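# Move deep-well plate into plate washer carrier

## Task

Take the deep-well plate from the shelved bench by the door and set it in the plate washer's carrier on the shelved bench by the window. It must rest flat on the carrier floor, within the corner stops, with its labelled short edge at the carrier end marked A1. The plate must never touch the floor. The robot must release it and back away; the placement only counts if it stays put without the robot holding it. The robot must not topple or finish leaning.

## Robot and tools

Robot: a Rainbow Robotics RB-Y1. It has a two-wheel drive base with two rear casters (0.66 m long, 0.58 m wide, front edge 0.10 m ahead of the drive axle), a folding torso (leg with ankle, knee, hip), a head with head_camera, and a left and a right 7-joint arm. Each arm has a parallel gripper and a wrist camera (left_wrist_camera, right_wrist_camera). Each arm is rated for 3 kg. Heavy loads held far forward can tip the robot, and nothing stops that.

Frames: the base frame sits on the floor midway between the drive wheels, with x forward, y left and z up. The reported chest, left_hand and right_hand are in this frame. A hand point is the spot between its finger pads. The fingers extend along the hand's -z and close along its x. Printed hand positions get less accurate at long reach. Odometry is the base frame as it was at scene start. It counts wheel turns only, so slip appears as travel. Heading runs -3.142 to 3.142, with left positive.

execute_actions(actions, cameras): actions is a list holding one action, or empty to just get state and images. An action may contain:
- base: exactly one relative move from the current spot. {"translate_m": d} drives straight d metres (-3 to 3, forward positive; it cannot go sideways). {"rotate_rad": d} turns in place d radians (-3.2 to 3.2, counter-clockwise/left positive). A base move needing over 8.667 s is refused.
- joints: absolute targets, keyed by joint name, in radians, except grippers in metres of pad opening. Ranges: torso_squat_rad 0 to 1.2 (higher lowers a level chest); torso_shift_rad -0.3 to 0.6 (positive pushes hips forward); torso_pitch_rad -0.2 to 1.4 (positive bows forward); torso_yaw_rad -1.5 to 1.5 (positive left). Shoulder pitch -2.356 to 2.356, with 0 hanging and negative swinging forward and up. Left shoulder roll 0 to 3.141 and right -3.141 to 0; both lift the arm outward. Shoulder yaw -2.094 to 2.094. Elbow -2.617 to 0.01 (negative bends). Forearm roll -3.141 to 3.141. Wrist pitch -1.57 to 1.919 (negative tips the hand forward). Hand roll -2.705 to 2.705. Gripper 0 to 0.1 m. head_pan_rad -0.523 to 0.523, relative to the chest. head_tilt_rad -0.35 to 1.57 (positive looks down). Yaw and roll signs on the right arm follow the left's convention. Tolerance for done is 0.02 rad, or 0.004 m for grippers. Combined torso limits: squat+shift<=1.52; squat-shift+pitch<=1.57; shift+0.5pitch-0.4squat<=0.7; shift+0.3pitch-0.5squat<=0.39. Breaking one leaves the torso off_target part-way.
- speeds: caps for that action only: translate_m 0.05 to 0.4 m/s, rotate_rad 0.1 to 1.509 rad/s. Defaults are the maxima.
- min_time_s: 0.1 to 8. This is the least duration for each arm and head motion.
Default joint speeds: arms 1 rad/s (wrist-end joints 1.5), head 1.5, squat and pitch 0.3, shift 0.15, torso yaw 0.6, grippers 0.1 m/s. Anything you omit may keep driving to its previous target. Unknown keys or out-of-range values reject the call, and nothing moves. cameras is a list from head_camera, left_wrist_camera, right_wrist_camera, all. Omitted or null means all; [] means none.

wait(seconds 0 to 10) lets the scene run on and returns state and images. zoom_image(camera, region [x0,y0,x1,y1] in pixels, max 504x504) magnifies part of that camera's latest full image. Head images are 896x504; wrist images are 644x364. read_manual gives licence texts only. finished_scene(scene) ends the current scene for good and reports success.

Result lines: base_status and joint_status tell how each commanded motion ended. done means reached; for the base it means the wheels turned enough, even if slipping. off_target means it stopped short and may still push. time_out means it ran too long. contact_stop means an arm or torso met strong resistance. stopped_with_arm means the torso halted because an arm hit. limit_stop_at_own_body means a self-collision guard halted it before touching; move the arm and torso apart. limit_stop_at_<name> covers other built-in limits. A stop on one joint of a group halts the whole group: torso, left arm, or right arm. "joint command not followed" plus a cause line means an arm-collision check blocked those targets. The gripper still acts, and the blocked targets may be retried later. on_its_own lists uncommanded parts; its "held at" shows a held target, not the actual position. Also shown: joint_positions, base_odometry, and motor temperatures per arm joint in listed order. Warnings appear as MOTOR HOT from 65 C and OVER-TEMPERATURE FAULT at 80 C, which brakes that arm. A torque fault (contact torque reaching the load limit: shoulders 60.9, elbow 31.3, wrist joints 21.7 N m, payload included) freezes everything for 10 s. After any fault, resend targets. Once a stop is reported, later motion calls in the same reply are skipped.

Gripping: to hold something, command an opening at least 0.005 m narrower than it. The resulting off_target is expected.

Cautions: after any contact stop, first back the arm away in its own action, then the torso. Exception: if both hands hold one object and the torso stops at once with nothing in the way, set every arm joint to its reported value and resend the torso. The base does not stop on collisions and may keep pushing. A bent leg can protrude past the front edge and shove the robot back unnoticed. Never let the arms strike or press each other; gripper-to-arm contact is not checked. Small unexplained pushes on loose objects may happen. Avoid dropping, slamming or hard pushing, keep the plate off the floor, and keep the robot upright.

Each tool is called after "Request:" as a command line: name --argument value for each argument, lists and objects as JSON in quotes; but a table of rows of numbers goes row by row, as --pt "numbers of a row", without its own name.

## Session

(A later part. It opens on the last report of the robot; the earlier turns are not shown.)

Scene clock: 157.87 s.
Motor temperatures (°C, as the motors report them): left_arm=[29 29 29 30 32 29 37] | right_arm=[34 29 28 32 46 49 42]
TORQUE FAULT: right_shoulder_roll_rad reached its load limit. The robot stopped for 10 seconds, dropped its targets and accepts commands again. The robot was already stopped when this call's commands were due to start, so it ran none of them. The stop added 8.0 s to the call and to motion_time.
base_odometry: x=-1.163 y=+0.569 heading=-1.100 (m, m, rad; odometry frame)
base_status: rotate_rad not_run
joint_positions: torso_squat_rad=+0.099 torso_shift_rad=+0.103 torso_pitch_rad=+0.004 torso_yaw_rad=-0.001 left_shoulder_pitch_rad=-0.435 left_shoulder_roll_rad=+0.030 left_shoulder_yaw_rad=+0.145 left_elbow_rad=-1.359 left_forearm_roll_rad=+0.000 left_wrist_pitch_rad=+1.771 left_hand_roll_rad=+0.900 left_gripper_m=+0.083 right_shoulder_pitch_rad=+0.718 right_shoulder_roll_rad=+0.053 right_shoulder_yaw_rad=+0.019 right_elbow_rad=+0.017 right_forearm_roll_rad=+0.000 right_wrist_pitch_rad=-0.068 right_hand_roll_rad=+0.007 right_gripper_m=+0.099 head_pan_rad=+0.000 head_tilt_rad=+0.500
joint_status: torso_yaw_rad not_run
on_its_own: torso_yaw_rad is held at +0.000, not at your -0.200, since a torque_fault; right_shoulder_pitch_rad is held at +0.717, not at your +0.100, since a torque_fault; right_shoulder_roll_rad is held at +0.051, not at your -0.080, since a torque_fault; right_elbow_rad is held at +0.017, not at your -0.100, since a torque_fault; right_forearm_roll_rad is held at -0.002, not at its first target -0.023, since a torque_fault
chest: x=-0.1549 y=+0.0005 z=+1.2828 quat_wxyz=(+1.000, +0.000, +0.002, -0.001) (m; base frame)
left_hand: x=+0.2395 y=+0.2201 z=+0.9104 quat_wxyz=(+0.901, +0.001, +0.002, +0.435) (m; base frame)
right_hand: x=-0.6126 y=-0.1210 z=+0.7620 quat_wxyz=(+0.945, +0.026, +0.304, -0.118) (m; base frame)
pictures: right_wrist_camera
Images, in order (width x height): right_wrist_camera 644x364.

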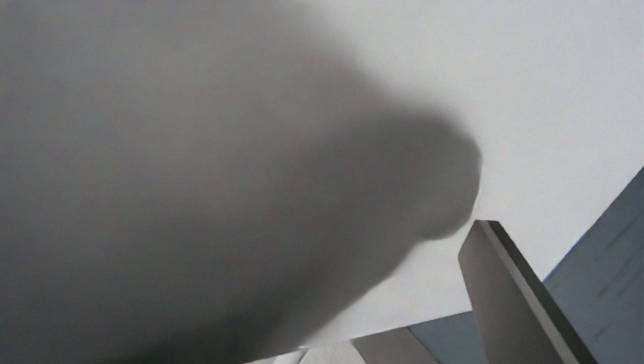

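Request:
execute_actions --actions '[{"base":{"rotate_rad":-0.2},"joints":{"torso_yaw_rad":-0.2}}]' --cameras '[]'

Scene clock: 167.93 s.
Motor temperatures (°C, as the motors report them): left_arm=[29 29 29 30 32 29 37] | right_arm=[34 29 28 32 46 49 42]
TORQUE FAULT: right_shoulder_roll_rad reached its load limit. The robot stopped for 10 seconds, dropped its targets and accepts commands again. The robot was already stopped when this call's commands were due to start, so it ran none of them. The stop added 8.3 s to the call and to motion_time.
base_odometry: x=-1.163 y=+0.570 heading=-1.100 (m, m, rad; odometry frame)
base_status: rotate_rad not_run
joint_positions: torso_squat_rad=+0.099 torso_shift_rad=+0.103 torso_pitch_rad=+0.004 torso_yaw_rad=-0.001 left_shoulder_pitch_rad=-0.435 left_shoulder_roll_rad=+0.030 left_shoulder_yaw_rad=+0.145 left_elbow_rad=-1.359 left_forearm_roll_rad=+0.000 left_wrist_pitch_rad=+1.771 left_hand_roll_rad=+0.900 left_gripper_m=+0.083 right_shoulder_pitch_rad=+0.719 right_shoulder_roll_rad=+0.053 right_shoulder_yaw_rad=+0.021 right_elbow_rad=+0.017 right_forearm_roll_rad=+0.002 right_wrist_pitch_rad=-0.071 right_hand_roll_rad=+0.009 right_gripper_m=+0.099 head_pan_rad=+0.000 head_tilt_rad=+0.500
joint_status: torso_yaw_rad not_run
on_its_own: torso_yaw_rad is held at +0.000, not at your -0.200, since a torque_fault; right_shoulder_pitch_rad is held at +0.718, not at your +0.100, since a torque_fault; right_shoulder_roll_rad is held at +0.051, not at your -0.080, since a torque_fault; right_elbow_rad is held at +0.017, not at your -0.100, since a torque_fault; right_forearm_roll_rad is held at +0.000, not at its first target -0.023, since a torque_fault; right_wrist_pitch_rad is held at -0.068, not at its first target -0.048, since a torque_fault
chest: x=-0.1550 y=+0.0005 z=+1.2828 quat_wxyz=(+1.000, +0.000, +0.002, +0.000) (m; base frame)
left_hand: x=+0.2394 y=+0.2201 z=+0.9105 quat_wxyz=(+0.901, +0.001, +0.002, +0.435) (m; base frame)
right_hand: x=-0.6127 y=-0.1210 z=+0.7620 quat_wxyz=(+0.946, +0.027, +0.303, -0.115) (m; base frame)
pictures: none
No camera images: the call's "cameras" was empty. Leave "cameras" out to get every camera's image.

Request:
execute_actions --actions '[{"base":{"rotate_rad":-0.2},"joints":{"torso_yaw_rad":-0.2}}]' --cameras '[]'

Scene clock: 178.00 s.
Motor temperatures (°C, as the motors report them): left_arm=[29 29 29 30 32 29 37] | right_arm=[34 29 28 32 46 50 42]
TORQUE FAULT: right_shoulder_roll_rad reached its load limit. The robot stopped for 10 seconds, dropped its targets and accepts commands again. The robot was already stopped when this call's commands were due to start, so it ran none of them. The stop added 8.1 s to the call and to motion_time.
base_odometry: x=-1.163 y=+0.570 heading=-1.100 (m, m, rad; odometry frame)
base_status: rotate_rad not_run
joint_positions: torso_squat_rad=+0.099 torso_shift_rad=+0.103 torso_pitch_rad=+0.004 torso_yaw_rad=-0.001 left_shoulder_pitch_rad=-0.435 left_shoulder_roll_rad=+0.030 left_shoulder_yaw_rad=+0.145 left_elbow_rad=-1.359 left_forearm_roll_rad=+0.000 left_wrist_pitch_rad=+1.771 left_hand_roll_rad=+0.900 left_gripper_m=+0.083 right_shoulder_pitch_rad=+0.720 right_shoulder_roll_rad=+0.053 right_shoulder_yaw_rad=+0.023 right_elbow_rad=+0.017 right_forearm_roll_rad=+0.005 right_wrist_pitch_rad=-0.074 right_hand_roll_rad=+0.010 right_gripper_m=+0.099 head_pan_rad=+0.000 head_tilt_rad=+0.500
joint_status: torso_yaw_rad not_run
on_its_own: torso_yaw_rad is held at +0.000, not at your -0.200, since a torque_fault; right_shoulder_pitch_rad is held at +0.719, not at your +0.100, since a torque_fault; right_shoulder_roll_rad is held at +0.051, not at your -0.080, since a torque_fault; right_shoulder_yaw_rad is held at +0.021, not at its first target -0.001, since a torque_fault; right_elbow_rad is held at +0.017, not at your -0.100, since a torque_fault; right_forearm_roll_rad is held at +0.002, not at its first target -0.023, since a torque_fault; right_wrist_pitch_rad is held at -0.071, not at its first target -0.048, since a torque_fault
chest: x=-0.1551 y=+0.0005 z=+1.2828 quat_wxyz=(+1.000, +0.000, +0.002, +0.000) (m; base frame)
left_hand: x=+0.2394 y=+0.2201 z=+0.9105 quat_wxyz=(+0.901, +0.001, +0.002, +0.435) (m; base frame)
right_hand: x=-0.6127 y=-0.1210 z=+0.7620 quat_wxyz=(+0.946, +0.027, +0.302, -0.113) (m; base frame)
pictures: none
No camera images: the call's "cameras" was empty. Leave "cameras" out to get every camera's image.

Request:
execute_actions --actions '[{"base":{"rotate_rad":-0.2},"joints":{"torso_yaw_rad":-0.2}}]' --cameras '[]'

Scene clock: 188.07 s.
Motor temperatures (°C, as the motors report them): left_arm=[29 29 29 30 32 29 37] | right_arm=[34 29 28 32 46 50 41]
TORQUE FAULT: right_shoulder_roll_rad reached its load limit. The robot stopped for 10 seconds, dropped its targets and accepts commands again. The robot was already stopped when this call's commands were due to start, so it ran none of them. The stop added 8.7 s to the call and to motion_time.
base_odometry: x=-1.163 y=+0.570 heading=-1.100 (m, m, rad; odometry frame)
base_status: rotate_rad not_run
joint_positions: torso_squat_rad=+0.099 torso_shift_rad=+0.103 torso_pitch_rad=+0.004 torso_yaw_rad=-0.001 left_shoulder_pitch_rad=-0.435 left_shoulder_roll_rad=+0.030 left_shoulder_yaw_rad=+0.145 left_elbow_rad=-1.359 left_forearm_roll_rad=+0.000 left_wrist_pitch_rad=+1.771 left_hand_roll_rad=+0.900 left_gripper_m=+0.083 right_shoulder_pitch_rad=+0.721 right_shoulder_roll_rad=+0.053 right_shoulder_yaw_rad=+0.024 right_elbow_rad=+0.017 right_forearm_roll_rad=+0.007 right_wrist_pitch_rad=-0.076 right_hand_roll_rad=+0.012 right_gripper_m=+0.099 head_pan_rad=+0.000 head_tilt_rad=+0.500
joint_status: torso_yaw_rad not_run
on_its_own: torso_yaw_rad is held at +0.000, not at your -0.200, since a torque_fault; right_shoulder_pitch_rad is held at +0.720, not at your +0.100, since a torque_fault; right_shoulder_roll_rad is held at +0.051, not at your -0.080, since a torque_fault; right_shoulder_yaw_rad is held at +0.023, not at its first target -0.001, since a torque_fault; right_elbow_rad is held at +0.017, not at your -0.100, since a torque_fault; right_forearm_roll_rad is held at +0.005, not at its first target -0.023, since a torque_fault; right_wrist_pitch_rad is held at -0.074, not at its first target -0.048, since a torque_fault; right_hand_roll_rad is held at +0.010, not at its first target -0.010, since a torque_fault
chest: x=-0.1552 y=+0.0004 z=+1.2828 quat_wxyz=(+1.000, +0.000, +0.002, +0.000) (m; base frame)
left_hand: x=+0.2393 y=+0.2201 z=+0.9106 quat_wxyz=(+0.901, +0.001, +0.002, +0.435) (m; base frame)
right_hand: x=-0.6128 y=-0.1210 z=+0.7621 quat_wxyz=(+0.947, +0.028, +0.301, -0.110) (m; base frame)
pictures: none
No camera images: the call's "cameras" was empty. Leave "cameras" out to get every camera's image.

Request:
execute_actions --actions '[{"base":{"rotate_rad":-0.2},"joints":{"torso_yaw_rad":-0.2}}]' --cameras '[]'

Scene clock: 198.13 s.
Motor temperatures (°C, as the motors report them): left_arm=[29 29 29 30 32 29 37] | right_arm=[34 29 28 32 45 50 41]
TORQUE FAULT: right_shoulder_roll_rad reached its load limit. The robot stopped for 10 seconds, dropped its targets and accepts commands again. The robot was already stopped when this call's commands were due to start, so it ran none of them. The stop added 9.0 s to the call and to motion_time.
base_odometry: x=-1.163 y=+0.570 heading=-1.100 (m, m, rad; odometry frame)
base_status: rotate_rad not_run
joint_positions: torso_squat_rad=+0.099 torso_shift_rad=+0.103 torso_pitch_rad=+0.004 torso_yaw_rad=-0.001 left_shoulder_pitch_rad=-0.435 left_shoulder_roll_rad=+0.030 left_shoulder_yaw_rad=+0.145 left_elbow_rad=-1.359 left_forearm_roll_rad=+0.000 left_wrist_pitch_rad=+1.771 left_hand_roll_rad=+0.900 left_gripper_m=+0.083 right_shoulder_pitch_rad=+0.722 right_shoulder_roll_rad=+0.053 right_shoulder_yaw_rad=+0.026 right_elbow_rad=+0.017 right_forearm_roll_rad=+0.009 right_wrist_pitch_rad=-0.079 right_hand_roll_rad=+0.013 right_gripper_m=+0.099 head_pan_rad=+0.000 head_tilt_rad=+0.500
joint_status: torso_yaw_rad not_run
on_its_own: torso_yaw_rad is held at +0.000, not at your -0.200, since a torque_fault; right_shoulder_pitch_rad is held at +0.721, not at your +0.100, since a torque_fault; right_shoulder_roll_rad is held at +0.051, not at your -0.080, since a torque_fault; right_shoulder_yaw_rad is held at +0.024, not at its first target -0.001, since a torque_fault; right_elbow_rad is held at +0.017, not at your -0.100, since a torque_fault; right_forearm_roll_rad is held at +0.007, not at its first target -0.023, since a torque_fault; right_wrist_pitch_rad is held at -0.076, not at its first target -0.048, since a torque_fault; right_hand_roll_rad is held at +0.012, not at its first target -0.010, since a torque_fault
chest: x=-0.1553 y=+0.0004 z=+1.2828 quat_wxyz=(+1.000, +0.000, +0.002, +0.000) (m; base frame)
left_hand: x=+0.2393 y=+0.2201 z=+0.9107 quat_wxyz=(+0.901, +0.001, +0.002, +0.435) (m; base frame)
right_hand: x=-0.6129 y=-0.1209 z=+0.7621 quat_wxyz=(+0.947, +0.029, +0.300, -0.108) (m; base frame)
pictures: none
No camera images: the call's "cameras" was empty. Leave "cameras" out to get every camera's image.

Request:
execute_actions --actions '[{"base":{"rotate_rad":-0.2},"joints":{"torso_yaw_rad":-0.2}}]' --cameras '[]'

Scene clock: 208.20 s.
Motor temperatures (°C, as the motors report them): left_arm=[29 29 29 30 32 29 37] | right_arm=[34 29 28 32 45 50 41]
TORQUE FAULT: right_shoulder_roll_rad reached its load limit. The robot stopped for 10 seconds, dropped its targets and accepts commands again. The robot was already stopped when this call's commands were due to start, so it ran none of them. The stop added 9.0 s to the call and to motion_time.
base_odometry: x=-1.163 y=+0.570 heading=-1.100 (m, m, rad; odometry frame)
base_status: rotate_rad not_run
joint_positions: torso_squat_rad=+0.099 torso_shift_rad=+0.103 torso_pitch_rad=+0.004 torso_yaw_rad=-0.001 left_shoulder_pitch_rad=-0.435 left_shoulder_roll_rad=+0.030 left_shoulder_yaw_rad=+0.145 left_elbow_rad=-1.359 left_forearm_roll_rad=+0.000 left_wrist_pitch_rad=+1.771 left_hand_roll_rad=+0.900 left_gripper_m=+0.083 right_shoulder_pitch_rad=+0.723 right_shoulder_roll_rad=+0.053 right_shoulder_yaw_rad=+0.028 right_elbow_rad=+0.017 right_forearm_roll_rad=+0.011 right_wrist_pitch_rad=-0.081 right_hand_roll_rad=+0.015 right_gripper_m=+0.099 head_pan_rad=+0.000 head_tilt_rad=+0.500
joint_status: torso_yaw_rad not_run
on_its_own: torso_yaw_rad is held at +0.000, not at your -0.200, since a torque_fault; right_shoulder_pitch_rad is held at +0.722, not at your +0.100, since a torque_fault; right_shoulder_roll_rad is held at +0.051, not at your -0.080, since a torque_fault; right_shoulder_yaw_rad is held at +0.026, not at its first target -0.001, since a torque_fault; right_elbow_rad is held at +0.017, not at your -0.100, since a torque_fault; right_forearm_roll_rad is held at +0.009, not at its first target -0.023, since a torque_fault; right_wrist_pitch_rad is held at -0.079, not at its first target -0.048, since a torque_fault; right_hand_roll_rad is held at +0.013, not at its first target -0.010, since a torque_fault
chest: x=-0.1554 y=+0.0004 z=+1.2828 quat_wxyz=(+1.000, +0.000, +0.002, +0.000) (m; base frame)
left_hand: x=+0.2392 y=+0.2201 z=+0.9107 quat_wxyz=(+0.901, +0.001, +0.002, +0.435) (m; base frame)
right_hand: x=-0.6129 y=-0.1209 z=+0.7621 quat_wxyz=(+0.948, +0.030, +0.300, -0.106) (m; base frame)
pictures: none
No camera images: the call's "cameras" was empty. Leave "cameras" out to get every camera's image.

Request:
execute_actions --actions '[{"base":{"rotate_rad":-0.2},"joints":{"torso_yaw_rad":-0.2}}]' --cameras '[]'

Scene clock: 218.27 s.
Motor temperatures (°C, as the motors report them): left_arm=[29 29 29 30 32 29 37] | right_arm=[34 29 28 32 45 50 41]
TORQUE FAULT: right_shoulder_roll_rad reached its load limit. The robot stopped for 10 seconds, dropped its targets and accepts commands again. The robot was already stopped when this call's commands were due to start, so it ran none of them. The stop added 8.6 s to the call and to motion_time.
base_odometry: x=-1.163 y=+0.570 heading=-1.100 (m, m, rad; odometry frame)
base_status: rotate_rad not_run
joint_positions: torso_squat_rad=+0.099 torso_shift_rad=+0.103 torso_pitch_rad=+0.004 torso_yaw_rad=-0.001 left_shoulder_pitch_rad=-0.435 left_shoulder_roll_rad=+0.030 left_shoulder_yaw_rad=+0.145 left_elbow_rad=-1.359 left_forearm_roll_rad=+0.000 left_wrist_pitch_rad=+1.771 left_hand_roll_rad=+0.900 left_gripper_m=+0.083 right_shoulder_pitch_rad=+0.724 right_shoulder_roll_rad=+0.053 right_shoulder_yaw_rad=+0.030 right_elbow_rad=+0.017 right_forearm_roll_rad=+0.014 right_wrist_pitch_rad=-0.084 right_hand_roll_rad=+0.017 right_gripper_m=+0.099 head_pan_rad=+0.000 head_tilt_rad=+0.500
joint_status: torso_yaw_rad not_run
on_its_own: torso_yaw_rad is held at +0.000, not at your -0.200, since a torque_fault; right_shoulder_pitch_rad is held at +0.723, not at your +0.100, since a torque_fault; right_shoulder_roll_rad is held at +0.051, not at your -0.080, since a torque_fault; right_shoulder_yaw_rad is held at +0.028, not at its first target -0.001, since a torque_fault; right_elbow_rad is held at +0.017, not at your -0.100, since a torque_fault; right_forearm_roll_rad is held at +0.011, not at its first target -0.023, since a torque_fault; right_wrist_pitch_rad is held at -0.081, not at its first target -0.048, since a torque_fault; right_hand_roll_rad is held at +0.015, not at its first target -0.010, since a torque_fault
chest: x=-0.1554 y=+0.0003 z=+1.2828 quat_wxyz=(+1.000, +0.000, +0.002, +0.000) (m; base frame)
left_hand: x=+0.2392 y=+0.2200 z=+0.9108 quat_wxyz=(+0.901, +0.001, +0.002, +0.435) (m; base frame)
right_hand: x=-0.6130 y=-0.1209 z=+0.7621 quat_wxyz=(+0.948, +0.031, +0.299, -0.103) (m; base frame)
pictures: none
No camera images: the call's "cameras" was empty. Leave "cameras" out to get every camera's image.

Request:
execute_actions --actions '[{"base":{"rotate_rad":-0.2},"joints":{"torso_yaw_rad":-0.2}}]' --cameras '[]'

Scene clock: 228.33 s.
Motor temperatures (°C, as the motors report them): left_arm=[29 29 29 30 32 29 37] | right_arm=[34 29 28 32 45 50 41]
TORQUE FAULT: right_shoulder_roll_rad reached its load limit. The robot stopped for 10 seconds, dropped its targets and accepts commands again. The robot was already stopped when this call's commands were due to start, so it ran none of them. The stop added 9.1 s to the call and to motion_time.
base_odometry: x=-1.163 y=+0.570 heading=-1.100 (m, m, rad; odometry frame)
base_status: rotate_rad not_run
joint_positions: torso_squat_rad=+0.099 torso_shift_rad=+0.103 torso_pitch_rad=+0.003 torso_yaw_rad=-0.001 left_shoulder_pitch_rad=-0.435 left_shoulder_roll_rad=+0.030 left_shoulder_yaw_rad=+0.145 left_elbow_rad=-1.359 left_forearm_roll_rad=+0.000 left_wrist_pitch_rad=+1.771 left_hand_roll_rad=+0.900 left_gripper_m=+0.083 right_shoulder_pitch_rad=+0.725 right_shoulder_roll_rad=+0.053 right_shoulder_yaw_rad=+0.031 right_elbow_rad=+0.017 right_forearm_roll_rad=+0.016 right_wrist_pitch_rad=-0.086 right_hand_roll_rad=+0.018 right_gripper_m=+0.099 head_pan_rad=+0.000 head_tilt_rad=+0.500
joint_status: torso_yaw_rad not_run
on_its_own: torso_yaw_rad is held at +0.000, not at your -0.200, since a torque_fault; right_shoulder_pitch_rad is held at +0.724, not at your +0.100, since a torque_fault; right_shoulder_roll_rad is held at +0.051, not at your -0.080, since a torque_fault; right_shoulder_yaw_rad is held at +0.030, not at its first target -0.001, since a torque_fault; right_elbow_rad is held at +0.017, not at your -0.100, since a torque_fault; right_forearm_roll_rad is held at +0.014, not at its first target -0.023, since a torque_fault; right_wrist_pitch_rad is held at -0.084, not at its first target -0.048, since a torque_fault; right_hand_roll_rad is held at +0.017, not at its first target -0.010, since a torque_fault
chest: x=-0.1555 y=+0.0003 z=+1.2828 quat_wxyz=(+1.000, +0.000, +0.002, +0.000) (m; base frame)
left_hand: x=+0.2392 y=+0.2200 z=+0.9108 quat_wxyz=(+0.901, +0.001, +0.002, +0.435) (m; base frame)
right_hand: x=-0.6131 y=-0.1208 z=+0.7621 quat_wxyz=(+0.949, +0.031, +0.298, -0.101) (m; base frame)
pictures: none
No camera images: the call's "cameras" was empty. Leave "cameras" out to get every camera's image.

Request:
execute_actions --actions '[{"base":{"rotate_rad":-0.2},"joints":{"torso_yaw_rad":-0.2}}]' --cameras '[]'

Scene clock: 238.40 s.
Motor temperatures (°C, as the motors report them): left_arm=[29 29 29 30 32 29 37] | right_arm=[34 29 28 32 45 50 41]
TORQUE FAULT: right_shoulder_roll_rad reached its load limit. The robot stopped for 10 seconds, dropped its targets and accepts commands again. The robot was already stopped when this call's commands were due to start, so it ran none of them. The stop added 8.0 s to the call and to motion_time.
base_odometry: x=-1.163 y=+0.570 heading=-1.100 (m, m, rad; odometry frame)
base_status: rotate_rad not_run
joint_positions: torso_squat_rad=+0.099 torso_shift_rad=+0.103 torso_pitch_rad=+0.003 torso_yaw_rad=-0.001 left_shoulder_pitch_rad=-0.435 left_shoulder_roll_rad=+0.030 left_shoulder_yaw_rad=+0.145 left_elbow_rad=-1.359 left_forearm_roll_rad=+0.000 left_wrist_pitch_rad=+1.771 left_hand_roll_rad=+0.900 left_gripper_m=+0.083 right_shoulder_pitch_rad=+0.726 right_shoulder_roll_rad=+0.053 right_shoulder_yaw_rad=+0.033 right_elbow_rad=+0.017 right_forearm_roll_rad=+0.018 right_wrist_pitch_rad=-0.089 right_hand_roll_rad=+0.019 right_gripper_m=+0.099 head_pan_rad=+0.000 head_tilt_rad=+0.500
joint_status: torso_yaw_rad not_run
on_its_own: torso_yaw_rad is held at +0.000, not at your -0.200, since a torque_fault; right_shoulder_pitch_rad is held at +0.725, not at your +0.100, since a torque_fault; right_shoulder_roll_rad is held at +0.051, not at your -0.080, since a torque_fault; right_shoulder_yaw_rad is held at +0.031, not at its first target -0.001, since a torque_fault; right_elbow_rad is held at +0.017, not at your -0.100, since a torque_fault; right_forearm_roll_rad is held at +0.016, not at its first target -0.023, since a torque_fault; right_wrist_pitch_rad is held at -0.086, not at its first target -0.048, since a torque_fault; right_hand_roll_rad is held at +0.018, not at its first target -0.010, since a torque_fault
chest: x=-0.1556 y=+0.0003 z=+1.2828 quat_wxyz=(+1.000, +0.000, +0.002, +0.000) (m; base frame)
left_hand: x=+0.2391 y=+0.2200 z=+0.9109 quat_wxyz=(+0.901, +0.001, +0.002, +0.435) (m; base frame)
right_hand: x=-0.6131 y=-0.1208 z=+0.7621 quat_wxyz=(+0.949, +0.032, +0.297, -0.099) (m; base frame)
pictures: none
No camera images: the call's "cameras" was empty. Leave "cameras" out to get every camera's image.

Request:
execute_actions --actions '[{"base":{"rotate_rad":-0.2},"joints":{"torso_yaw_rad":-0.2}}]' --cameras '[]'

Scene clock: 248.47 s.
Motor temperatures (°C, as the motors report them): left_arm=[29 29 29 30 32 29 37] | right_arm=[34 29 28 32 44 50 40]
TORQUE FAULT: right_shoulder_roll_rad reached its load limit. The robot stopped for 10 seconds, dropped its targets and accepts commands again. The robot was already stopped when this call's commands were due to start, so it ran none of them. The stop added 8.9 s to the call and to motion_time.
base_odometry: x=-1.163 y=+0.570 heading=-1.100 (m, m, rad; odometry frame)
base_status: rotate_rad not_run
joint_positions: torso_squat_rad=+0.099 torso_shift_rad=+0.103 torso_pitch_rad=+0.003 torso_yaw_rad=-0.001 left_shoulder_pitch_rad=-0.435 left_shoulder_roll_rad=+0.030 left_shoulder_yaw_rad=+0.145 left_elbow_rad=-1.359 left_forearm_roll_rad=+0.000 left_wrist_pitch_rad=+1.771 left_hand_roll_rad=+0.900 left_gripper_m=+0.083 right_shoulder_pitch_rad=+0.726 right_shoulder_roll_rad=+0.053 right_shoulder_yaw_rad=+0.035 right_elbow_rad=+0.017 right_forearm_roll_rad=+0.020 right_wrist_pitch_rad=-0.091 right_hand_roll_rad=+0.021 right_gripper_m=+0.099 head_pan_rad=+0.000 head_tilt_rad=+0.500
joint_status: torso_yaw_rad not_run
on_its_own: torso_yaw_rad is held at +0.000, not at your -0.200, since a torque_fault; right_shoulder_pitch_rad is held at +0.726, not at your +0.100, since a torque_fault; right_shoulder_roll_rad is held at +0.051, not at your -0.080, since a torque_fault; right_shoulder_yaw_rad is held at +0.033, not at its first target -0.001, since a torque_fault; right_elbow_rad is held at +0.017, not at your -0.100, since a torque_fault; right_forearm_roll_rad is held at +0.018, not at its first target -0.023, since a torque_fault; right_wrist_pitch_rad is held at -0.089, not at its first target -0.048, since a torque_fault; right_hand_roll_rad is held at +0.019, not at its first target -0.010, since a torque_fault
chest: x=-0.1557 y=+0.0002 z=+1.2828 quat_wxyz=(+1.000, +0.000, +0.002, +0.000) (m; base frame)
left_hand: x=+0.2391 y=+0.2200 z=+0.9110 quat_wxyz=(+0.901, +0.001, +0.002, +0.435) (m; base frame)
right_hand: x=-0.6132 y=-0.1208 z=+0.7622 quat_wxyz=(+0.950, +0.033, +0.296, -0.096) (m; base frame)
pictures: none
No camera images: the call's "cameras" was empty. Leave "cameras" out to get every camera's image.

Request:
execute_actions --actions '[{"base":{"rotate_rad":-0.2},"joints":{"torso_yaw_rad":-0.2}}]' --cameras '[]'

Scene clock: 258.53 s.
Motor temperatures (°C, as the motors report them): left_arm=[29 29 29 30 32 29 37] | right_arm=[34 29 28 32 44 50 40]
TORQUE FAULT: right_shoulder_roll_rad reached its load limit. The robot stopped for 10 seconds, dropped its targets and accepts commands again. The robot was already stopped when this call's commands were due to start, so it ran none of them. The stop added 8.6 s to the call and to motion_time.
base_odometry: x=-1.163 y=+0.570 heading=-1.100 (m, m, rad; odometry frame)
base_status: rotate_rad not_run
joint_positions: torso_squat_rad=+0.099 torso_shift_rad=+0.102 torso_pitch_rad=+0.003 torso_yaw_rad=-0.001 left_shoulder_pitch_rad=-0.435 left_shoulder_roll_rad=+0.030 left_shoulder_yaw_rad=+0.145 left_elbow_rad=-1.359 left_forearm_roll_rad=+0.000 left_wrist_pitch_rad=+1.771 left_hand_roll_rad=+0.900 left_gripper_m=+0.083 right_shoulder_pitch_rad=+0.727 right_shoulder_roll_rad=+0.053 right_shoulder_yaw_rad=+0.036 right_elbow_rad=+0.017 right_forearm_roll_rad=+0.022 right_wrist_pitch_rad=-0.094 right_hand_roll_rad=+0.022 right_gripper_m=+0.099 head_pan_rad=+0.000 head_tilt_rad=+0.500
joint_status: torso_yaw_rad not_run
on_its_own: torso_yaw_rad is held at +0.000, not at your -0.200, since a torque_fault; right_shoulder_pitch_rad is held at +0.726, not at your +0.100, since a torque_fault; right_shoulder_roll_rad is held at +0.051, not at your -0.080, since a torque_fault; right_shoulder_yaw_rad is held at +0.035, not at its first target -0.001, since a torque_fault; right_elbow_rad is held at +0.017, not at your -0.100, since a torque_fault; right_forearm_roll_rad is held at +0.020, not at its first target -0.023, since a torque_fault; right_wrist_pitch_rad is held at -0.091, not at its first target -0.048, since a torque_fault; right_hand_roll_rad is held at +0.021, not at its first target -0.010, since a torque_fault
chest: x=-0.1558 y=+0.0002 z=+1.2828 quat_wxyz=(+1.000, +0.000, +0.002, +0.000) (m; base frame)
left_hand: x=+0.2390 y=+0.2200 z=+0.9110 quat_wxyz=(+0.901, +0.001, +0.002, +0.435) (m; base frame)
right_hand: x=-0.6132 y=-0.1207 z=+0.7622 quat_wxyz=(+0.950, +0.034, +0.295, -0.094) (m; base frame)
pictures: none
No camera images: the call's "cameras" was empty. Leave "cameras" out to get every camera's image.

Request:
execute_actions --actions '[{"base":{"rotate_rad":-0.2},"joints":{"torso_yaw_rad":-0.2}}]' --cameras '[]'

Scene clock: 268.60 s.
Motor temperatures (°C, as the motors report them): left_arm=[29 29 29 30 32 29 37] | right_arm=[34 29 28 32 44 50 40]
TORQUE FAULT: right_shoulder_roll_rad reached its load limit. The robot stopped for 10 seconds, dropped its targets and accepts commands again. The robot was already stopped when this call's commands were due to start, so it ran none of them. The stop added 5.6 s to the call and to motion_time.
base_odometry: x=-1.163 y=+0.570 heading=-1.100 (m, m, rad; odometry frame)
base_status: rotate_rad not_run
joint_positions: torso_squat_rad=+0.099 torso_shift_rad=+0.102 torso_pitch_rad=+0.003 torso_yaw_rad=-0.001 left_shoulder_pitch_rad=-0.435 left_shoulder_roll_rad=+0.030 left_shoulder_yaw_rad=+0.145 left_elbow_rad=-1.359 left_forearm_roll_rad=+0.000 left_wrist_pitch_rad=+1.771 left_hand_roll_rad=+0.900 left_gripper_m=+0.083 right_shoulder_pitch_rad=+0.728 right_shoulder_roll_rad=+0.052 right_shoulder_yaw_rad=+0.038 right_elbow_rad=+0.017 right_forearm_roll_rad=+0.024 right_wrist_pitch_rad=-0.096 right_hand_roll_rad=+0.024 right_gripper_m=+0.099 head_pan_rad=+0.000 head_tilt_rad=+0.500
joint_status: torso_yaw_rad not_run
on_its_own: torso_yaw_rad is held at +0.000, not at your -0.200, since a torque_fault; right_shoulder_pitch_rad is held at +0.727, not at your +0.100, since a torque_fault; right_shoulder_roll_rad is held at +0.051, not at your -0.080, since a torque_fault; right_shoulder_yaw_rad is held at +0.036, not at its first target -0.001, since a torque_fault; right_elbow_rad is held at +0.017, not at your -0.100, since a torque_fault; right_forearm_roll_rad is held at +0.022, not at its first target -0.023, since a torque_fault; right_wrist_pitch_rad is held at -0.094, not at its first target -0.048, since a torque_fault; right_hand_roll_rad is held at +0.022, not at its first target -0.010, since a torque_fault
chest: x=-0.1559 y=+0.0002 z=+1.2828 quat_wxyz=(+1.000, +0.000, +0.001, +0.000) (m; base frame)
left_hand: x=+0.2390 y=+0.2200 z=+0.9111 quat_wxyz=(+0.901, +0.001, +0.002, +0.435) (m; base frame)
right_hand: x=-0.6132 y=-0.1207 z=+0.7622 quat_wxyz=(+0.951, +0.034, +0.294, -0.092) (m; base frame)
pictures: none
No camera images: the call's "cameras" was empty. Leave "cameras" out to get every camera's image.

Request:
execute_actions --actions '[{"base":{"rotate_rad":-0.2},"joints":{"torso_yaw_rad":-0.2}}]' --cameras '[]'

Scene clock: 278.67 s.
Motor temperatures (°C, as the motors report them): left_arm=[29 29 29 30 32 29 37] | right_arm=[34 29 28 32 44 49 40]
TORQUE FAULT: right_shoulder_roll_rad reached its load limit. The robot stopped for 10 seconds, dropped its targets and accepts commands again. The robot was already stopped when this call's commands were due to start, so it ran none of them. The stop added 9.0 s to the call and to motion_time.
base_odometry: x=-1.163 y=+0.570 heading=-1.100 (m, m, rad; odometry frame)
base_status: rotate_rad not_run
joint_positions: torso_squat_rad=+0.099 torso_shift_rad=+0.102 torso_pitch_rad=+0.003 torso_yaw_rad=-0.001 left_shoulder_pitch_rad=-0.435 left_shoulder_roll_rad=+0.030 left_shoulder_yaw_rad=+0.145 left_elbow_rad=-1.359 left_forearm_roll_rad=+0.000 left_wrist_pitch_rad=+1.771 left_hand_roll_rad=+0.900 left_gripper_m=+0.083 right_shoulder_pitch_rad=+0.729 right_shoulder_roll_rad=+0.052 right_shoulder_yaw_rad=+0.039 right_elbow_rad=+0.017 right_forearm_roll_rad=+0.026 right_wrist_pitch_rad=-0.098 right_hand_roll_rad=+0.025 right_gripper_m=+0.099 head_pan_rad=+0.000 head_tilt_rad=+0.500
joint_status: torso_yaw_rad not_run
on_its_own: torso_yaw_rad is held at +0.000, not at your -0.200, since a torque_fault; right_shoulder_pitch_rad is held at +0.728, not at your +0.100, since a torque_fault; right_shoulder_roll_rad is held at +0.051, not at your -0.080, since a torque_fault; right_shoulder_yaw_rad is held at +0.038, not at its first target -0.001, since a torque_fault; right_elbow_rad is held at +0.017, not at your -0.100, since a torque_fault; right_forearm_roll_rad is held at +0.024, not at its first target -0.023, since a torque_fault; right_wrist_pitch_rad is held at -0.096, not at its first target -0.048, since a torque_fault; right_hand_roll_rad is held at +0.024, not at its first target -0.010, since a torque_fault
chest: x=-0.1560 y=+0.0001 z=+1.2828 quat_wxyz=(+1.000, +0.000, +0.001, +0.000) (m; base frame)
left_hand: x=+0.2389 y=+0.2200 z=+0.9111 quat_wxyz=(+0.901, +0.001, +0.001, +0.435) (m; base frame)
right_hand: x=-0.6133 y=-0.1206 z=+0.7622 quat_wxyz=(+0.951, +0.035, +0.293, -0.090) (m; base frame)
pictures: none
No camera images: the call's "cameras" was empty. Leave "cameras" out to get every camera's image.

Request:
execute_actions --actions '[{"base":{"rotate_rad":-0.2},"joints":{"torso_yaw_rad":-0.2}}]' --cameras '[]'

Scene clock: 288.73 s.
Motor temperatures (°C, as the motors report them): left_arm=[29 29 29 30 32 29 37] | right_arm=[34 29 28 32 44 49 39]
TORQUE FAULT: right_shoulder_roll_rad reached its load limit. The robot stopped for 10 seconds, dropped its targets and accepts commands again. The robot was already stopped when this call's commands were due to start, so it ran none of them. The stop added 8.9 s to the call and to motion_time.
base_odometry: x=-1.163 y=+0.570 heading=-1.100 (m, m, rad; odometry frame)
base_status: rotate_rad not_run
joint_positions: torso_squat_rad=+0.099 torso_shift_rad=+0.102 torso_pitch_rad=+0.003 torso_yaw_rad=-0.001 left_shoulder_pitch_rad=-0.435 left_shoulder_roll_rad=+0.030 left_shoulder_yaw_rad=+0.145 left_elbow_rad=-1.359 left_forearm_roll_rad=+0.000 left_wrist_pitch_rad=+1.771 left_hand_roll_rad=+0.900 left_gripper_m=+0.083 right_shoulder_pitch_rad=+0.730 right_shoulder_roll_rad=+0.052 right_shoulder_yaw_rad=+0.041 right_elbow_rad=+0.017 right_forearm_roll_rad=+0.028 right_wrist_pitch_rad=-0.101 right_hand_roll_rad=+0.026 right_gripper_m=+0.099 head_pan_rad=+0.000 head_tilt_rad=+0.500
joint_status: torso_yaw_rad not_run
on_its_own: torso_yaw_rad is held at +0.000, not at your -0.200, since a torque_fault; right_shoulder_pitch_rad is held at +0.729, not at your +0.100, since a torque_fault; right_shoulder_roll_rad is held at +0.051, not at your -0.080, since a torque_fault; right_shoulder_yaw_rad is held at +0.039, not at its first target -0.001, since a torque_fault; right_elbow_rad is held at +0.017, not at your -0.100, since a torque_fault; right_forearm_roll_rad is held at +0.026, not at its first target -0.023, since a torque_fault; right_wrist_pitch_rad is held at -0.098, not at its first target -0.048, since a torque_fault; right_hand_roll_rad is held at +0.025, not at its first target -0.010, since a torque_fault
chest: x=-0.1561 y=+0.0001 z=+1.2828 quat_wxyz=(+1.000, +0.000, +0.001, +0.000) (m; base frame)
left_hand: x=+0.2389 y=+0.2200 z=+0.9112 quat_wxyz=(+0.901, +0.001, +0.001, +0.435) (m; base frame)
right_hand: x=-0.6133 y=-0.1206 z=+0.7622 quat_wxyz=(+0.952, +0.036, +0.292, -0.088) (m; base frame)
pictures: none
No camera images: the call's "cameras" was empty. Leave "cameras" out to get every camera's image.

Request:
execute_actions --actions '[{"base":{"rotate_rad":-0.2},"joints":{"torso_yaw_rad":-0.2}}]' --cameras '[]'

Scene clock: 298.80 s.
Motor temperatures (°C, as the motors report them): left_arm=[29 29 29 30 32 29 37] | right_arm=[34 29 28 32 43 49 39]
TORQUE FAULT: right_shoulder_roll_rad reached its load limit. The robot stopped for 10 seconds, dropped its targets and accepts commands again. The robot was already stopped when this call's commands were due to start, so it ran none of them. The stop added 6.8 s to the call and to motion_time.
base_odometry: x=-1.163 y=+0.570 heading=-1.100 (m, m, rad; odometry frame)
base_status: rotate_rad not_run
joint_positions: torso_squat_rad=+0.099 torso_shift_rad=+0.102 torso_pitch_rad=+0.003 torso_yaw_rad=-0.001 left_shoulder_pitch_rad=-0.435 left_shoulder_roll_rad=+0.030 left_shoulder_yaw_rad=+0.145 left_elbow_rad=-1.359 left_forearm_roll_rad=+0.000 left_wrist_pitch_rad=+1.771 left_hand_roll_rad=+0.900 left_gripper_m=+0.083 right_shoulder_pitch_rad=+0.731 right_shoulder_roll_rad=+0.052 right_shoulder_yaw_rad=+0.042 right_elbow_rad=+0.017 right_forearm_roll_rad=+0.030 right_wrist_pitch_rad=-0.103 right_hand_roll_rad=+0.027 right_gripper_m=+0.099 head_pan_rad=+0.000 head_tilt_rad=+0.500
joint_status: torso_yaw_rad not_run
on_its_own: torso_yaw_rad is held at +0.000, not at your -0.200, since a torque_fault; right_shoulder_pitch_rad is held at +0.730, not at your +0.100, since a torque_fault; right_shoulder_roll_rad is held at +0.051, not at your -0.080, since a torque_fault; right_shoulder_yaw_rad is held at +0.041, not at its first target -0.001, since a torque_fault; right_elbow_rad is held at +0.017, not at your -0.100, since a torque_fault; right_forearm_roll_rad is held at +0.028, not at its first target -0.023, since a torque_fault; right_wrist_pitch_rad is held at -0.101, not at its first target -0.048, since a torque_fault; right_hand_roll_rad is held at +0.026, not at its first target -0.010, since a torque_fault
chest: x=-0.1562 y=+0.0001 z=+1.2828 quat_wxyz=(+1.000, +0.000, +0.001, +0.000) (m; base frame)
left_hand: x=+0.2388 y=+0.2199 z=+0.9113 quat_wxyz=(+0.901, +0.001, +0.001, +0.435) (m; base frame)
right_hand: x=-0.6133 y=-0.1205 z=+0.7622 quat_wxyz=(+0.952, +0.037, +0.291, -0.086) (m; base frame)
pictures: none
No camera images: the call's "cameras" was empty. Leave "cameras" out to get every camera's image.

Request:
execute_actions --actions '[{"base":{"rotate_rad":-0.2},"joints":{"torso_yaw_rad":-0.2}}]' --cameras '[]'

Scene clock: 308.87 s.
Motor temperatures (°C, as the motors report them): left_arm=[29 29 29 30 32 29 37] | right_arm=[34 29 28 33 43 49 39]
TORQUE FAULT: right_shoulder_roll_rad reached its load limit. The robot stopped for 10 seconds, dropped its targets and accepts commands again. The robot was already stopped when this call's commands were due to start, so it ran none of them. The stop added 8.9 s to the call and to motion_time.
base_odometry: x=-1.163 y=+0.570 heading=-1.100 (m, m, rad; odometry frame)
base_status: rotate_rad not_run
joint_positions: torso_squat_rad=+0.099 torso_shift_rad=+0.102 torso_pitch_rad=+0.002 torso_yaw_rad=-0.001 left_shoulder_pitch_rad=-0.435 left_shoulder_roll_rad=+0.030 left_shoulder_yaw_rad=+0.145 left_elbow_rad=-1.359 left_forearm_roll_rad=+0.000 left_wrist_pitch_rad=+1.771 left_hand_roll_rad=+0.900 left_gripper_m=+0.083 right_shoulder_pitch_rad=+0.732 right_shoulder_roll_rad=+0.052 right_shoulder_yaw_rad=+0.044 right_elbow_rad=+0.017 right_forearm_roll_rad=+0.031 right_wrist_pitch_rad=-0.105 right_hand_roll_rad=+0.029 right_gripper_m=+0.099 head_pan_rad=+0.000 head_tilt_rad=+0.500
joint_status: torso_yaw_rad not_run
on_its_own: torso_yaw_rad is held at +0.000, not at your -0.200, since a torque_fault; right_shoulder_pitch_rad is held at +0.731, not at your +0.100, since a torque_fault; right_shoulder_roll_rad is held at +0.051, not at your -0.080, since a torque_fault; right_shoulder_yaw_rad is held at +0.042, not at its first target -0.001, since a torque_fault; right_elbow_rad is held at +0.017, not at your -0.100, since a torque_fault; right_forearm_roll_rad is held at +0.030, not at its first target -0.023, since a torque_fault; right_wrist_pitch_rad is held at -0.103, not at its first target -0.048, since a torque_fault; right_hand_roll_rad is held at +0.027, not at its first target -0.010, since a torque_fault
chest: x=-0.1562 y=+0.0000 z=+1.2828 quat_wxyz=(+1.000, +0.000, +0.001, +0.000) (m; base frame)
left_hand: x=+0.2388 y=+0.2199 z=+0.9113 quat_wxyz=(+0.901, +0.001, +0.001, +0.435) (m; base frame)
right_hand: x=-0.6134 y=-0.1205 z=+0.7622 quat_wxyz=(+0.952, +0.037, +0.291, -0.084) (m; base frame)
pictures: none
No camera images: the call's "cameras" was empty. Leave "cameras" out to get every camera's image.

Request:
execute_actions --actions '[{"base":{"rotate_rad":-0.2},"joints":{"torso_yaw_rad":-0.2}}]' --cameras '[]'

Scene clock: 318.93 s.
Motor temperatures (°C, as the motors report them): left_arm=[29 29 29 30 32 29 37] | right_arm=[34 29 28 33 43 49 39]
TORQUE FAULT: right_shoulder_roll_rad reached its load limit. The robot stopped for 10 seconds, dropped its targets and accepts commands again. The robot was already stopped when this call's commands were due to start, so it ran none of them. The stop added 8.8 s to the call and to motion_time.
base_odometry: x=-1.163 y=+0.570 heading=-1.100 (m, m, rad; odometry frame)
base_status: rotate_rad not_run
joint_positions: torso_squat_rad=+0.099 torso_shift_rad=+0.102 torso_pitch_rad=+0.002 torso_yaw_rad=-0.001 left_shoulder_pitch_rad=-0.435 left_shoulder_roll_rad=+0.030 left_shoulder_yaw_rad=+0.145 left_elbow_rad=-1.359 left_forearm_roll_rad=+0.000 left_wrist_pitch_rad=+1.771 left_hand_roll_rad=+0.900 left_gripper_m=+0.083 right_shoulder_pitch_rad=+0.732 right_shoulder_roll_rad=+0.052 right_shoulder_yaw_rad=+0.045 right_elbow_rad=+0.017 right_forearm_roll_rad=+0.033 right_wrist_pitch_rad=-0.107 right_hand_roll_rad=+0.030 right_gripper_m=+0.099 head_pan_rad=+0.000 head_tilt_rad=+0.500
joint_status: torso_yaw_rad not_run
on_its_own: torso_yaw_rad is held at +0.000, not at your -0.200, since a torque_fault; right_shoulder_pitch_rad is held at +0.732, not at your +0.100, since a torque_fault; right_shoulder_roll_rad is held at +0.051, not at your -0.080, since a torque_fault; right_shoulder_yaw_rad is held at +0.044, not at its first target -0.001, since a torque_fault; right_elbow_rad is held at +0.017, not at your -0.100, since a torque_fault; right_forearm_roll_rad is held at +0.031, not at its first target -0.023, since a torque_fault; right_wrist_pitch_rad is held at -0.105, not at its first target -0.048, since a torque_fault; right_hand_roll_rad is held at +0.029, not at its first target -0.010, since a torque_fault
chest: x=-0.1563 y=+0.0000 z=+1.2828 quat_wxyz=(+1.000, +0.000, +0.001, +0.000) (m; base frame)
left_hand: x=+0.2387 y=+0.2199 z=+0.9114 quat_wxyz=(+0.901, +0.001, +0.001, +0.435) (m; base frame)
right_hand: x=-0.6134 y=-0.1204 z=+0.7622 quat_wxyz=(+0.953, +0.038, +0.290, -0.082) (m; base frame)
pictures: none
No camera images: the call's "cameras" was empty. Leave "cameras" out to get every camera's image.

Request:
execute_actions --actions '[{"base":{"rotate_rad":-0.2},"joints":{"torso_yaw_rad":-0.2}}]' --cameras '[]'

Scene clock: 329.00 s.
Motor temperatures (°C, as the motors report them): left_arm=[29 29 29 30 32 29 37] | right_arm=[34 29 28 33 43 48 39]
TORQUE FAULT: right_shoulder_roll_rad reached its load limit. The robot stopped for 10 seconds, dropped its targets and accepts commands again. The robot was already stopped when this call's commands were due to start, so it ran none of them. The stop added 8.3 s to the call and to motion_time.
base_odometry: x=-1.163 y=+0.570 heading=-1.100 (m, m, rad; odometry frame)
base_status: rotate_rad not_run
joint_positions: torso_squat_rad=+0.100 torso_shift_rad=+0.102 torso_pitch_rad=+0.002 torso_yaw_rad=-0.001 left_shoulder_pitch_rad=-0.435 left_shoulder_roll_rad=+0.030 left_shoulder_yaw_rad=+0.145 left_elbow_rad=-1.359 left_forearm_roll_rad=+0.000 left_wrist_pitch_rad=+1.771 left_hand_roll_rad=+0.900 left_gripper_m=+0.083 right_shoulder_pitch_rad=+0.733 right_shoulder_roll_rad=+0.052 right_shoulder_yaw_rad=+0.046 right_elbow_rad=+0.017 right_forearm_roll_rad=+0.035 right_wrist_pitch_rad=-0.109 right_hand_roll_rad=+0.031 right_gripper_m=+0.099 head_pan_rad=+0.000 head_tilt_rad=+0.500
joint_status: torso_yaw_rad not_run
on_its_own: torso_yaw_rad is held at +0.000, not at your -0.200, since a torque_fault; right_shoulder_pitch_rad is held at +0.732, not at your +0.100, since a torque_fault; right_shoulder_roll_rad is held at +0.051, not at your -0.080, since a torque_fault; right_shoulder_yaw_rad is held at +0.045, not at its first target -0.001, since a torque_fault; right_elbow_rad is held at +0.017, not at your -0.100, since a torque_fault; right_forearm_roll_rad is held at +0.033, not at its first target -0.023, since a torque_fault; right_wrist_pitch_rad is held at -0.107, not at its first target -0.048, since a torque_fault; right_hand_roll_rad is held at +0.030, not at its first target -0.010, since a torque_fault
chest: x=-0.1564 y=+0.0000 z=+1.2828 quat_wxyz=(+1.000, +0.000, +0.001, +0.000) (m; base frame)
left_hand: x=+0.2387 y=+0.2199 z=+0.9114 quat_wxyz=(+0.901, +0.001, +0.001, +0.435) (m; base frame)
right_hand: x=-0.6134 y=-0.1204 z=+0.7622 quat_wxyz=(+0.953, +0.039, +0.289, -0.081) (m; base frame)
pictures: none
No camera images: the call's "cameras" was empty. Leave "cameras" out to get every camera's image.

Request:
execute_actions --actions '[{"base":{"rotate_rad":-0.2},"joints":{"torso_yaw_rad":-0.2}}]' --cameras '[]'

Scene clock: 339.07 s.
Motor temperatures (°C, as the motors report them): left_arm=[29 29 29 30 32 29 37] | right_arm=[34 29 28 33 42 48 38]
TORQUE FAULT: right_shoulder_roll_rad reached its load limit. The robot stopped for 10 seconds, dropped its targets and accepts commands again. The robot was already stopped when this call's commands were due to start, so it ran none of them. The stop added 8.7 s to the call and to motion_time.
base_odometry: x=-1.163 y=+0.570 heading=-1.100 (m, m, rad; odometry frame)
base_status: rotate_rad not_run
joint_positions: torso_squat_rad=+0.100 torso_shift_rad=+0.102 torso_pitch_rad=+0.002 torso_yaw_rad=-0.001 left_shoulder_pitch_rad=-0.435 left_shoulder_roll_rad=+0.030 left_shoulder_yaw_rad=+0.145 left_elbow_rad=-1.359 left_forearm_roll_rad=+0.000 left_wrist_pitch_rad=+1.771 left_hand_roll_rad=+0.900 left_gripper_m=+0.083 right_shoulder_pitch_rad=+0.734 right_shoulder_roll_rad=+0.052 right_shoulder_yaw_rad=+0.048 right_elbow_rad=+0.017 right_forearm_roll_rad=+0.037 right_wrist_pitch_rad=-0.111 right_hand_roll_rad=+0.032 right_gripper_m=+0.099 head_pan_rad=+0.000 head_tilt_rad=+0.500
joint_status: torso_yaw_rad not_run
on_its_own: torso_yaw_rad is held at +0.000, not at your -0.200, since a torque_fault; right_shoulder_pitch_rad is held at +0.733, not at your +0.100, since a torque_fault; right_shoulder_roll_rad is held at +0.051, not at your -0.080, since a torque_fault; right_shoulder_yaw_rad is held at +0.046, not at its first target -0.001, since a torque_fault; right_elbow_rad is held at +0.017, not at your -0.100, since a torque_fault; right_forearm_roll_rad is held at +0.035, not at its first target -0.023, since a torque_fault; right_wrist_pitch_rad is held at -0.109, not at its first target -0.048, since a torque_fault; right_hand_roll_rad is held at +0.031, not at its first target -0.010, since a torque_fault
chest: x=-0.1565 y=+0.0000 z=+1.2828 quat_wxyz=(+1.000, +0.000, +0.001, +0.000) (m; base frame)
left_hand: x=+0.2387 y=+0.2199 z=+0.9115 quat_wxyz=(+0.901, +0.001, +0.001, +0.435) (m; base frame)
right_hand: x=-0.6134 y=-0.1203 z=+0.7622 quat_wxyz=(+0.954, +0.039, +0.288, -0.079) (m; base frame)
pictures: none
No camera images: the call's "cameras" was empty. Leave "cameras" out to get every camera's image.

Request:
execute_actions --actions '[{"base":{"rotate_rad":-0.2},"joints":{"torso_yaw_rad":-0.2}}]' --cameras '[]'

Scene clock: 349.13 s.
Motor temperatures (°C, as the motors report them): left_arm=[29 29 29 30 32 29 37] | right_arm=[34 28 28 33 42 48 38]
TORQUE FAULT: right_shoulder_roll_rad reached its load limit. The robot stopped for 10 seconds, dropped its targets and accepts commands again. The robot was already stopped when this call's commands were due to start, so it ran none of them. The stop added 6.9 s to the call and to motion_time.
base_odometry: x=-1.163 y=+0.570 heading=-1.100 (m, m, rad; odometry frame)
base_status: rotate_rad not_run
joint_positions: torso_squat_rad=+0.100 torso_shift_rad=+0.102 torso_pitch_rad=+0.002 torso_yaw_rad=-0.001 left_shoulder_pitch_rad=-0.435 left_shoulder_roll_rad=+0.030 left_shoulder_yaw_rad=+0.145 left_elbow_rad=-1.359 left_forearm_roll_rad=+0.000 left_wrist_pitch_rad=+1.771 left_hand_roll_rad=+0.900 left_gripper_m=+0.083 right_shoulder_pitch_rad=+0.735 right_shoulder_roll_rad=+0.052 right_shoulder_yaw_rad=+0.049 right_elbow_rad=+0.017 right_forearm_roll_rad=+0.038 right_wrist_pitch_rad=-0.114 right_hand_roll_rad=+0.033 right_gripper_m=+0.099 head_pan_rad=+0.000 head_tilt_rad=+0.500
joint_status: torso_yaw_rad not_run
on_its_own: torso_yaw_rad is held at +0.000, not at your -0.200, since a torque_fault; right_shoulder_pitch_rad is held at +0.734, not at your +0.100, since a torque_fault; right_shoulder_roll_rad is held at +0.051, not at your -0.080, since a torque_fault; right_shoulder_yaw_rad is held at +0.048, not at its first target -0.001, since a torque_fault; right_elbow_rad is held at +0.017, not at your -0.100, since a torque_fault; right_forearm_roll_rad is held at +0.037, not at its first target -0.023, since a torque_fault; right_wrist_pitch_rad is held at -0.111, not at its first target -0.048, since a torque_fault; right_hand_roll_rad is held at +0.032, not at its first target -0.010, since a torque_fault
chest: x=-0.1566 y=-0.0001 z=+1.2828 quat_wxyz=(+1.000, +0.000, +0.001, +0.000) (m; base frame)
left_hand: x=+0.2386 y=+0.2199 z=+0.9115 quat_wxyz=(+0.901, +0.001, +0.001, +0.435) (m; base frame)
right_hand: x=-0.6134 y=-0.1203 z=+0.7622 quat_wxyz=(+0.954, +0.040, +0.287, -0.077) (m; base frame)
pictures: none
No camera images: the call's "cameras" was empty. Leave "cameras" out to get every camera's image.

Request:
execute_actions --actions '[{"base":{"rotate_rad":-0.2},"joints":{"torso_yaw_rad":-0.2}}]' --cameras '[]'

Scene clock: 359.20 s.
Motor temperatures (°C, as the motors report them): left_arm=[29 29 29 30 32 29 37] | right_arm=[34 28 28 33 42 48 38]
TORQUE FAULT: right_shoulder_roll_rad reached its load limit. The robot stopped for 10 seconds, dropped its targets and accepts commands again. The robot was already stopped when this call's commands were due to start, so it ran none of them. The stop added 8.5 s to the call and to motion_time.
base_odometry: x=-1.163 y=+0.570 heading=-1.100 (m, m, rad; odometry frame)
base_status: rotate_rad not_run
joint_positions: torso_squat_rad=+0.100 torso_shift_rad=+0.102 torso_pitch_rad=+0.002 torso_yaw_rad=-0.001 left_shoulder_pitch_rad=-0.435 left_shoulder_roll_rad=+0.030 left_shoulder_yaw_rad=+0.145 left_elbow_rad=-1.359 left_forearm_roll_rad=+0.000 left_wrist_pitch_rad=+1.771 left_hand_roll_rad=+0.900 left_gripper_m=+0.083 right_shoulder_pitch_rad=+0.735 right_shoulder_roll_rad=+0.052 right_shoulder_yaw_rad=+0.050 right_elbow_rad=+0.017 right_forearm_roll_rad=+0.040 right_wrist_pitch_rad=-0.116 right_hand_roll_rad=+0.034 right_gripper_m=+0.099 head_pan_rad=+0.000 head_tilt_rad=+0.500
joint_status: torso_yaw_rad not_run
on_its_own: torso_yaw_rad is held at +0.000, not at your -0.200, since a torque_fault; right_shoulder_pitch_rad is held at +0.735, not at your +0.100, since a torque_fault; right_shoulder_roll_rad is held at +0.051, not at your -0.080, since a torque_fault; right_shoulder_yaw_rad is held at +0.049, not at its first target -0.001, since a torque_fault; right_elbow_rad is held at +0.017, not at your -0.100, since a torque_fault; right_forearm_roll_rad is held at +0.038, not at its first target -0.023, since a torque_fault; right_wrist_pitch_rad is held at -0.114, not at its first target -0.048, since a torque_fault; right_hand_roll_rad is held at +0.033, not at its first target -0.010, since a torque_fault
chest: x=-0.1566 y=-0.0001 z=+1.2829 quat_wxyz=(+1.000, +0.000, +0.001, +0.000) (m; base frame)
left_hand: x=+0.2386 y=+0.2199 z=+0.9116 quat_wxyz=(+0.901, +0.001, +0.001, +0.435) (m; base frame)
right_hand: x=-0.6135 y=-0.1202 z=+0.7622 quat_wxyz=(+0.954, +0.040, +0.287, -0.076) (m; base frame)
pictures: none
No camera images: the call's "cameras" was empty. Leave "cameras" out to get every camera's image.

Request:
execute_actions --actions '[{"base":{"rotate_rad":-0.2},"joints":{"torso_yaw_rad":-0.2}}]' --cameras '[]'

Scene clock: 369.27 s.
Motor temperatures (°C, as the motors report them): left_arm=[29 29 29 30 32 29 37] | right_arm=[34 28 28 33 42 47 38]
TORQUE FAULT: right_shoulder_roll_rad reached its load limit. The robot stopped for 10 seconds, dropped its targets and accepts commands again. The robot was already stopped when this call's commands were due to start, so it ran none of them. The stop added 8.6 s to the call and to motion_time.
base_odometry: x=-1.163 y=+0.570 heading=-1.100 (m, m, rad; odometry frame)
base_status: rotate_rad not_run
joint_positions: torso_squat_rad=+0.100 torso_shift_rad=+0.102 torso_pitch_rad=+0.002 torso_yaw_rad=-0.001 left_shoulder_pitch_rad=-0.435 left_shoulder_roll_rad=+0.030 left_shoulder_yaw_rad=+0.145 left_elbow_rad=-1.359 left_forearm_roll_rad=+0.000 left_wrist_pitch_rad=+1.771 left_hand_roll_rad=+0.900 left_gripper_m=+0.083 right_shoulder_pitch_rad=+0.736 right_shoulder_roll_rad=+0.052 right_shoulder_yaw_rad=+0.051 right_elbow_rad=+0.017 right_forearm_roll_rad=+0.041 right_wrist_pitch_rad=-0.117 right_hand_roll_rad=+0.035 right_gripper_m=+0.099 head_pan_rad=+0.000 head_tilt_rad=+0.500
joint_status: torso_yaw_rad not_run
on_its_own: torso_yaw_rad is held at +0.000, not at your -0.200, since a torque_fault; right_shoulder_pitch_rad is held at +0.735, not at your +0.100, since a torque_fault; right_shoulder_roll_rad is held at +0.051, not at your -0.080, since a torque_fault; right_shoulder_yaw_rad is held at +0.050, not at its first target -0.001, since a torque_fault; right_elbow_rad is held at +0.017, not at your -0.100, since a torque_fault; right_forearm_roll_rad is held at +0.040, not at its first target -0.023, since a torque_fault; right_wrist_pitch_rad is held at -0.116, not at its first target -0.048, since a torque_fault; right_hand_roll_rad is held at +0.034, not at its first target -0.010, since a torque_fault
chest: x=-0.1567 y=-0.0001 z=+1.2829 quat_wxyz=(+1.000, +0.000, +0.001, +0.000) (m; base frame)
left_hand: x=+0.2385 y=+0.2199 z=+0.9116 quat_wxyz=(+0.901, +0.001, +0.001, +0.435) (m; base frame)
right_hand: x=-0.6135 y=-0.1202 z=+0.7622 quat_wxyz=(+0.955, +0.041, +0.286, -0.074) (m; base frame)
pictures: none
No camera images: the call's "cameras" was empty. Leave "cameras" out to get every camera's image.

Request:
execute_actions --actions '[{"base":{"rotate_rad":-0.2},"joints":{"torso_yaw_rad":-0.2}}]' --cameras '[]'

Scene clock: 379.33 s.
Motor temperatures (°C, as the motors report them): left_arm=[29 29 29 30 32 29 37] | right_arm=[34 28 28 33 41 47 38]
TORQUE FAULT: right_shoulder_roll_rad reached its load limit. The robot stopped for 10 seconds, dropped its targets and accepts commands again. The robot was already stopped when this call's commands were due to start, so it ran none of them. The stop added 7.4 s to the call and to motion_time.
base_odometry: x=-1.163 y=+0.570 heading=-1.100 (m, m, rad; odometry frame)
base_status: rotate_rad not_run
joint_positions: torso_squat_rad=+0.100 torso_shift_rad=+0.102 torso_pitch_rad=+0.002 torso_yaw_rad=-0.001 left_shoulder_pitch_rad=-0.435 left_shoulder_roll_rad=+0.030 left_shoulder_yaw_rad=+0.145 left_elbow_rad=-1.359 left_forearm_roll_rad=+0.000 left_wrist_pitch_rad=+1.771 left_hand_roll_rad=+0.900 left_gripper_m=+0.083 right_shoulder_pitch_rad=+0.737 right_shoulder_roll_rad=+0.052 right_shoulder_yaw_rad=+0.053 right_elbow_rad=+0.017 right_forearm_roll_rad=+0.043 right_wrist_pitch_rad=-0.119 right_hand_roll_rad=+0.036 right_gripper_m=+0.099 head_pan_rad=+0.000 head_tilt_rad=+0.500
joint_status: torso_yaw_rad not_run
on_its_own: torso_yaw_rad is held at +0.000, not at your -0.200, since a torque_fault; right_shoulder_pitch_rad is held at +0.736, not at your +0.100, since a torque_fault; right_shoulder_roll_rad is held at +0.051, not at your -0.080, since a torque_fault; right_shoulder_yaw_rad is held at +0.051, not at its first target -0.001, since a torque_fault; right_elbow_rad is held at +0.017, not at your -0.100, since a torque_fault; right_forearm_roll_rad is held at +0.041, not at its first target -0.023, since a torque_fault; right_wrist_pitch_rad is held at -0.117, not at its first target -0.048, since a torque_fault; right_hand_roll_rad is held at +0.035, not at its first target -0.010, since a torque_fault
chest: x=-0.1568 y=-0.0002 z=+1.2829 quat_wxyz=(+1.000, +0.000, +0.001, +0.000) (m; base frame)
left_hand: x=+0.2385 y=+0.2198 z=+0.9117 quat_wxyz=(+0.901, +0.001, +0.001, +0.435) (m; base frame)
right_hand: x=-0.6135 y=-0.1201 z=+0.7622 quat_wxyz=(+0.955, +0.042, +0.285, -0.072) (m; base frame)
pictures: none
No camera images: the call's "cameras" was empty. Leave "cameras" out to get every camera's image.


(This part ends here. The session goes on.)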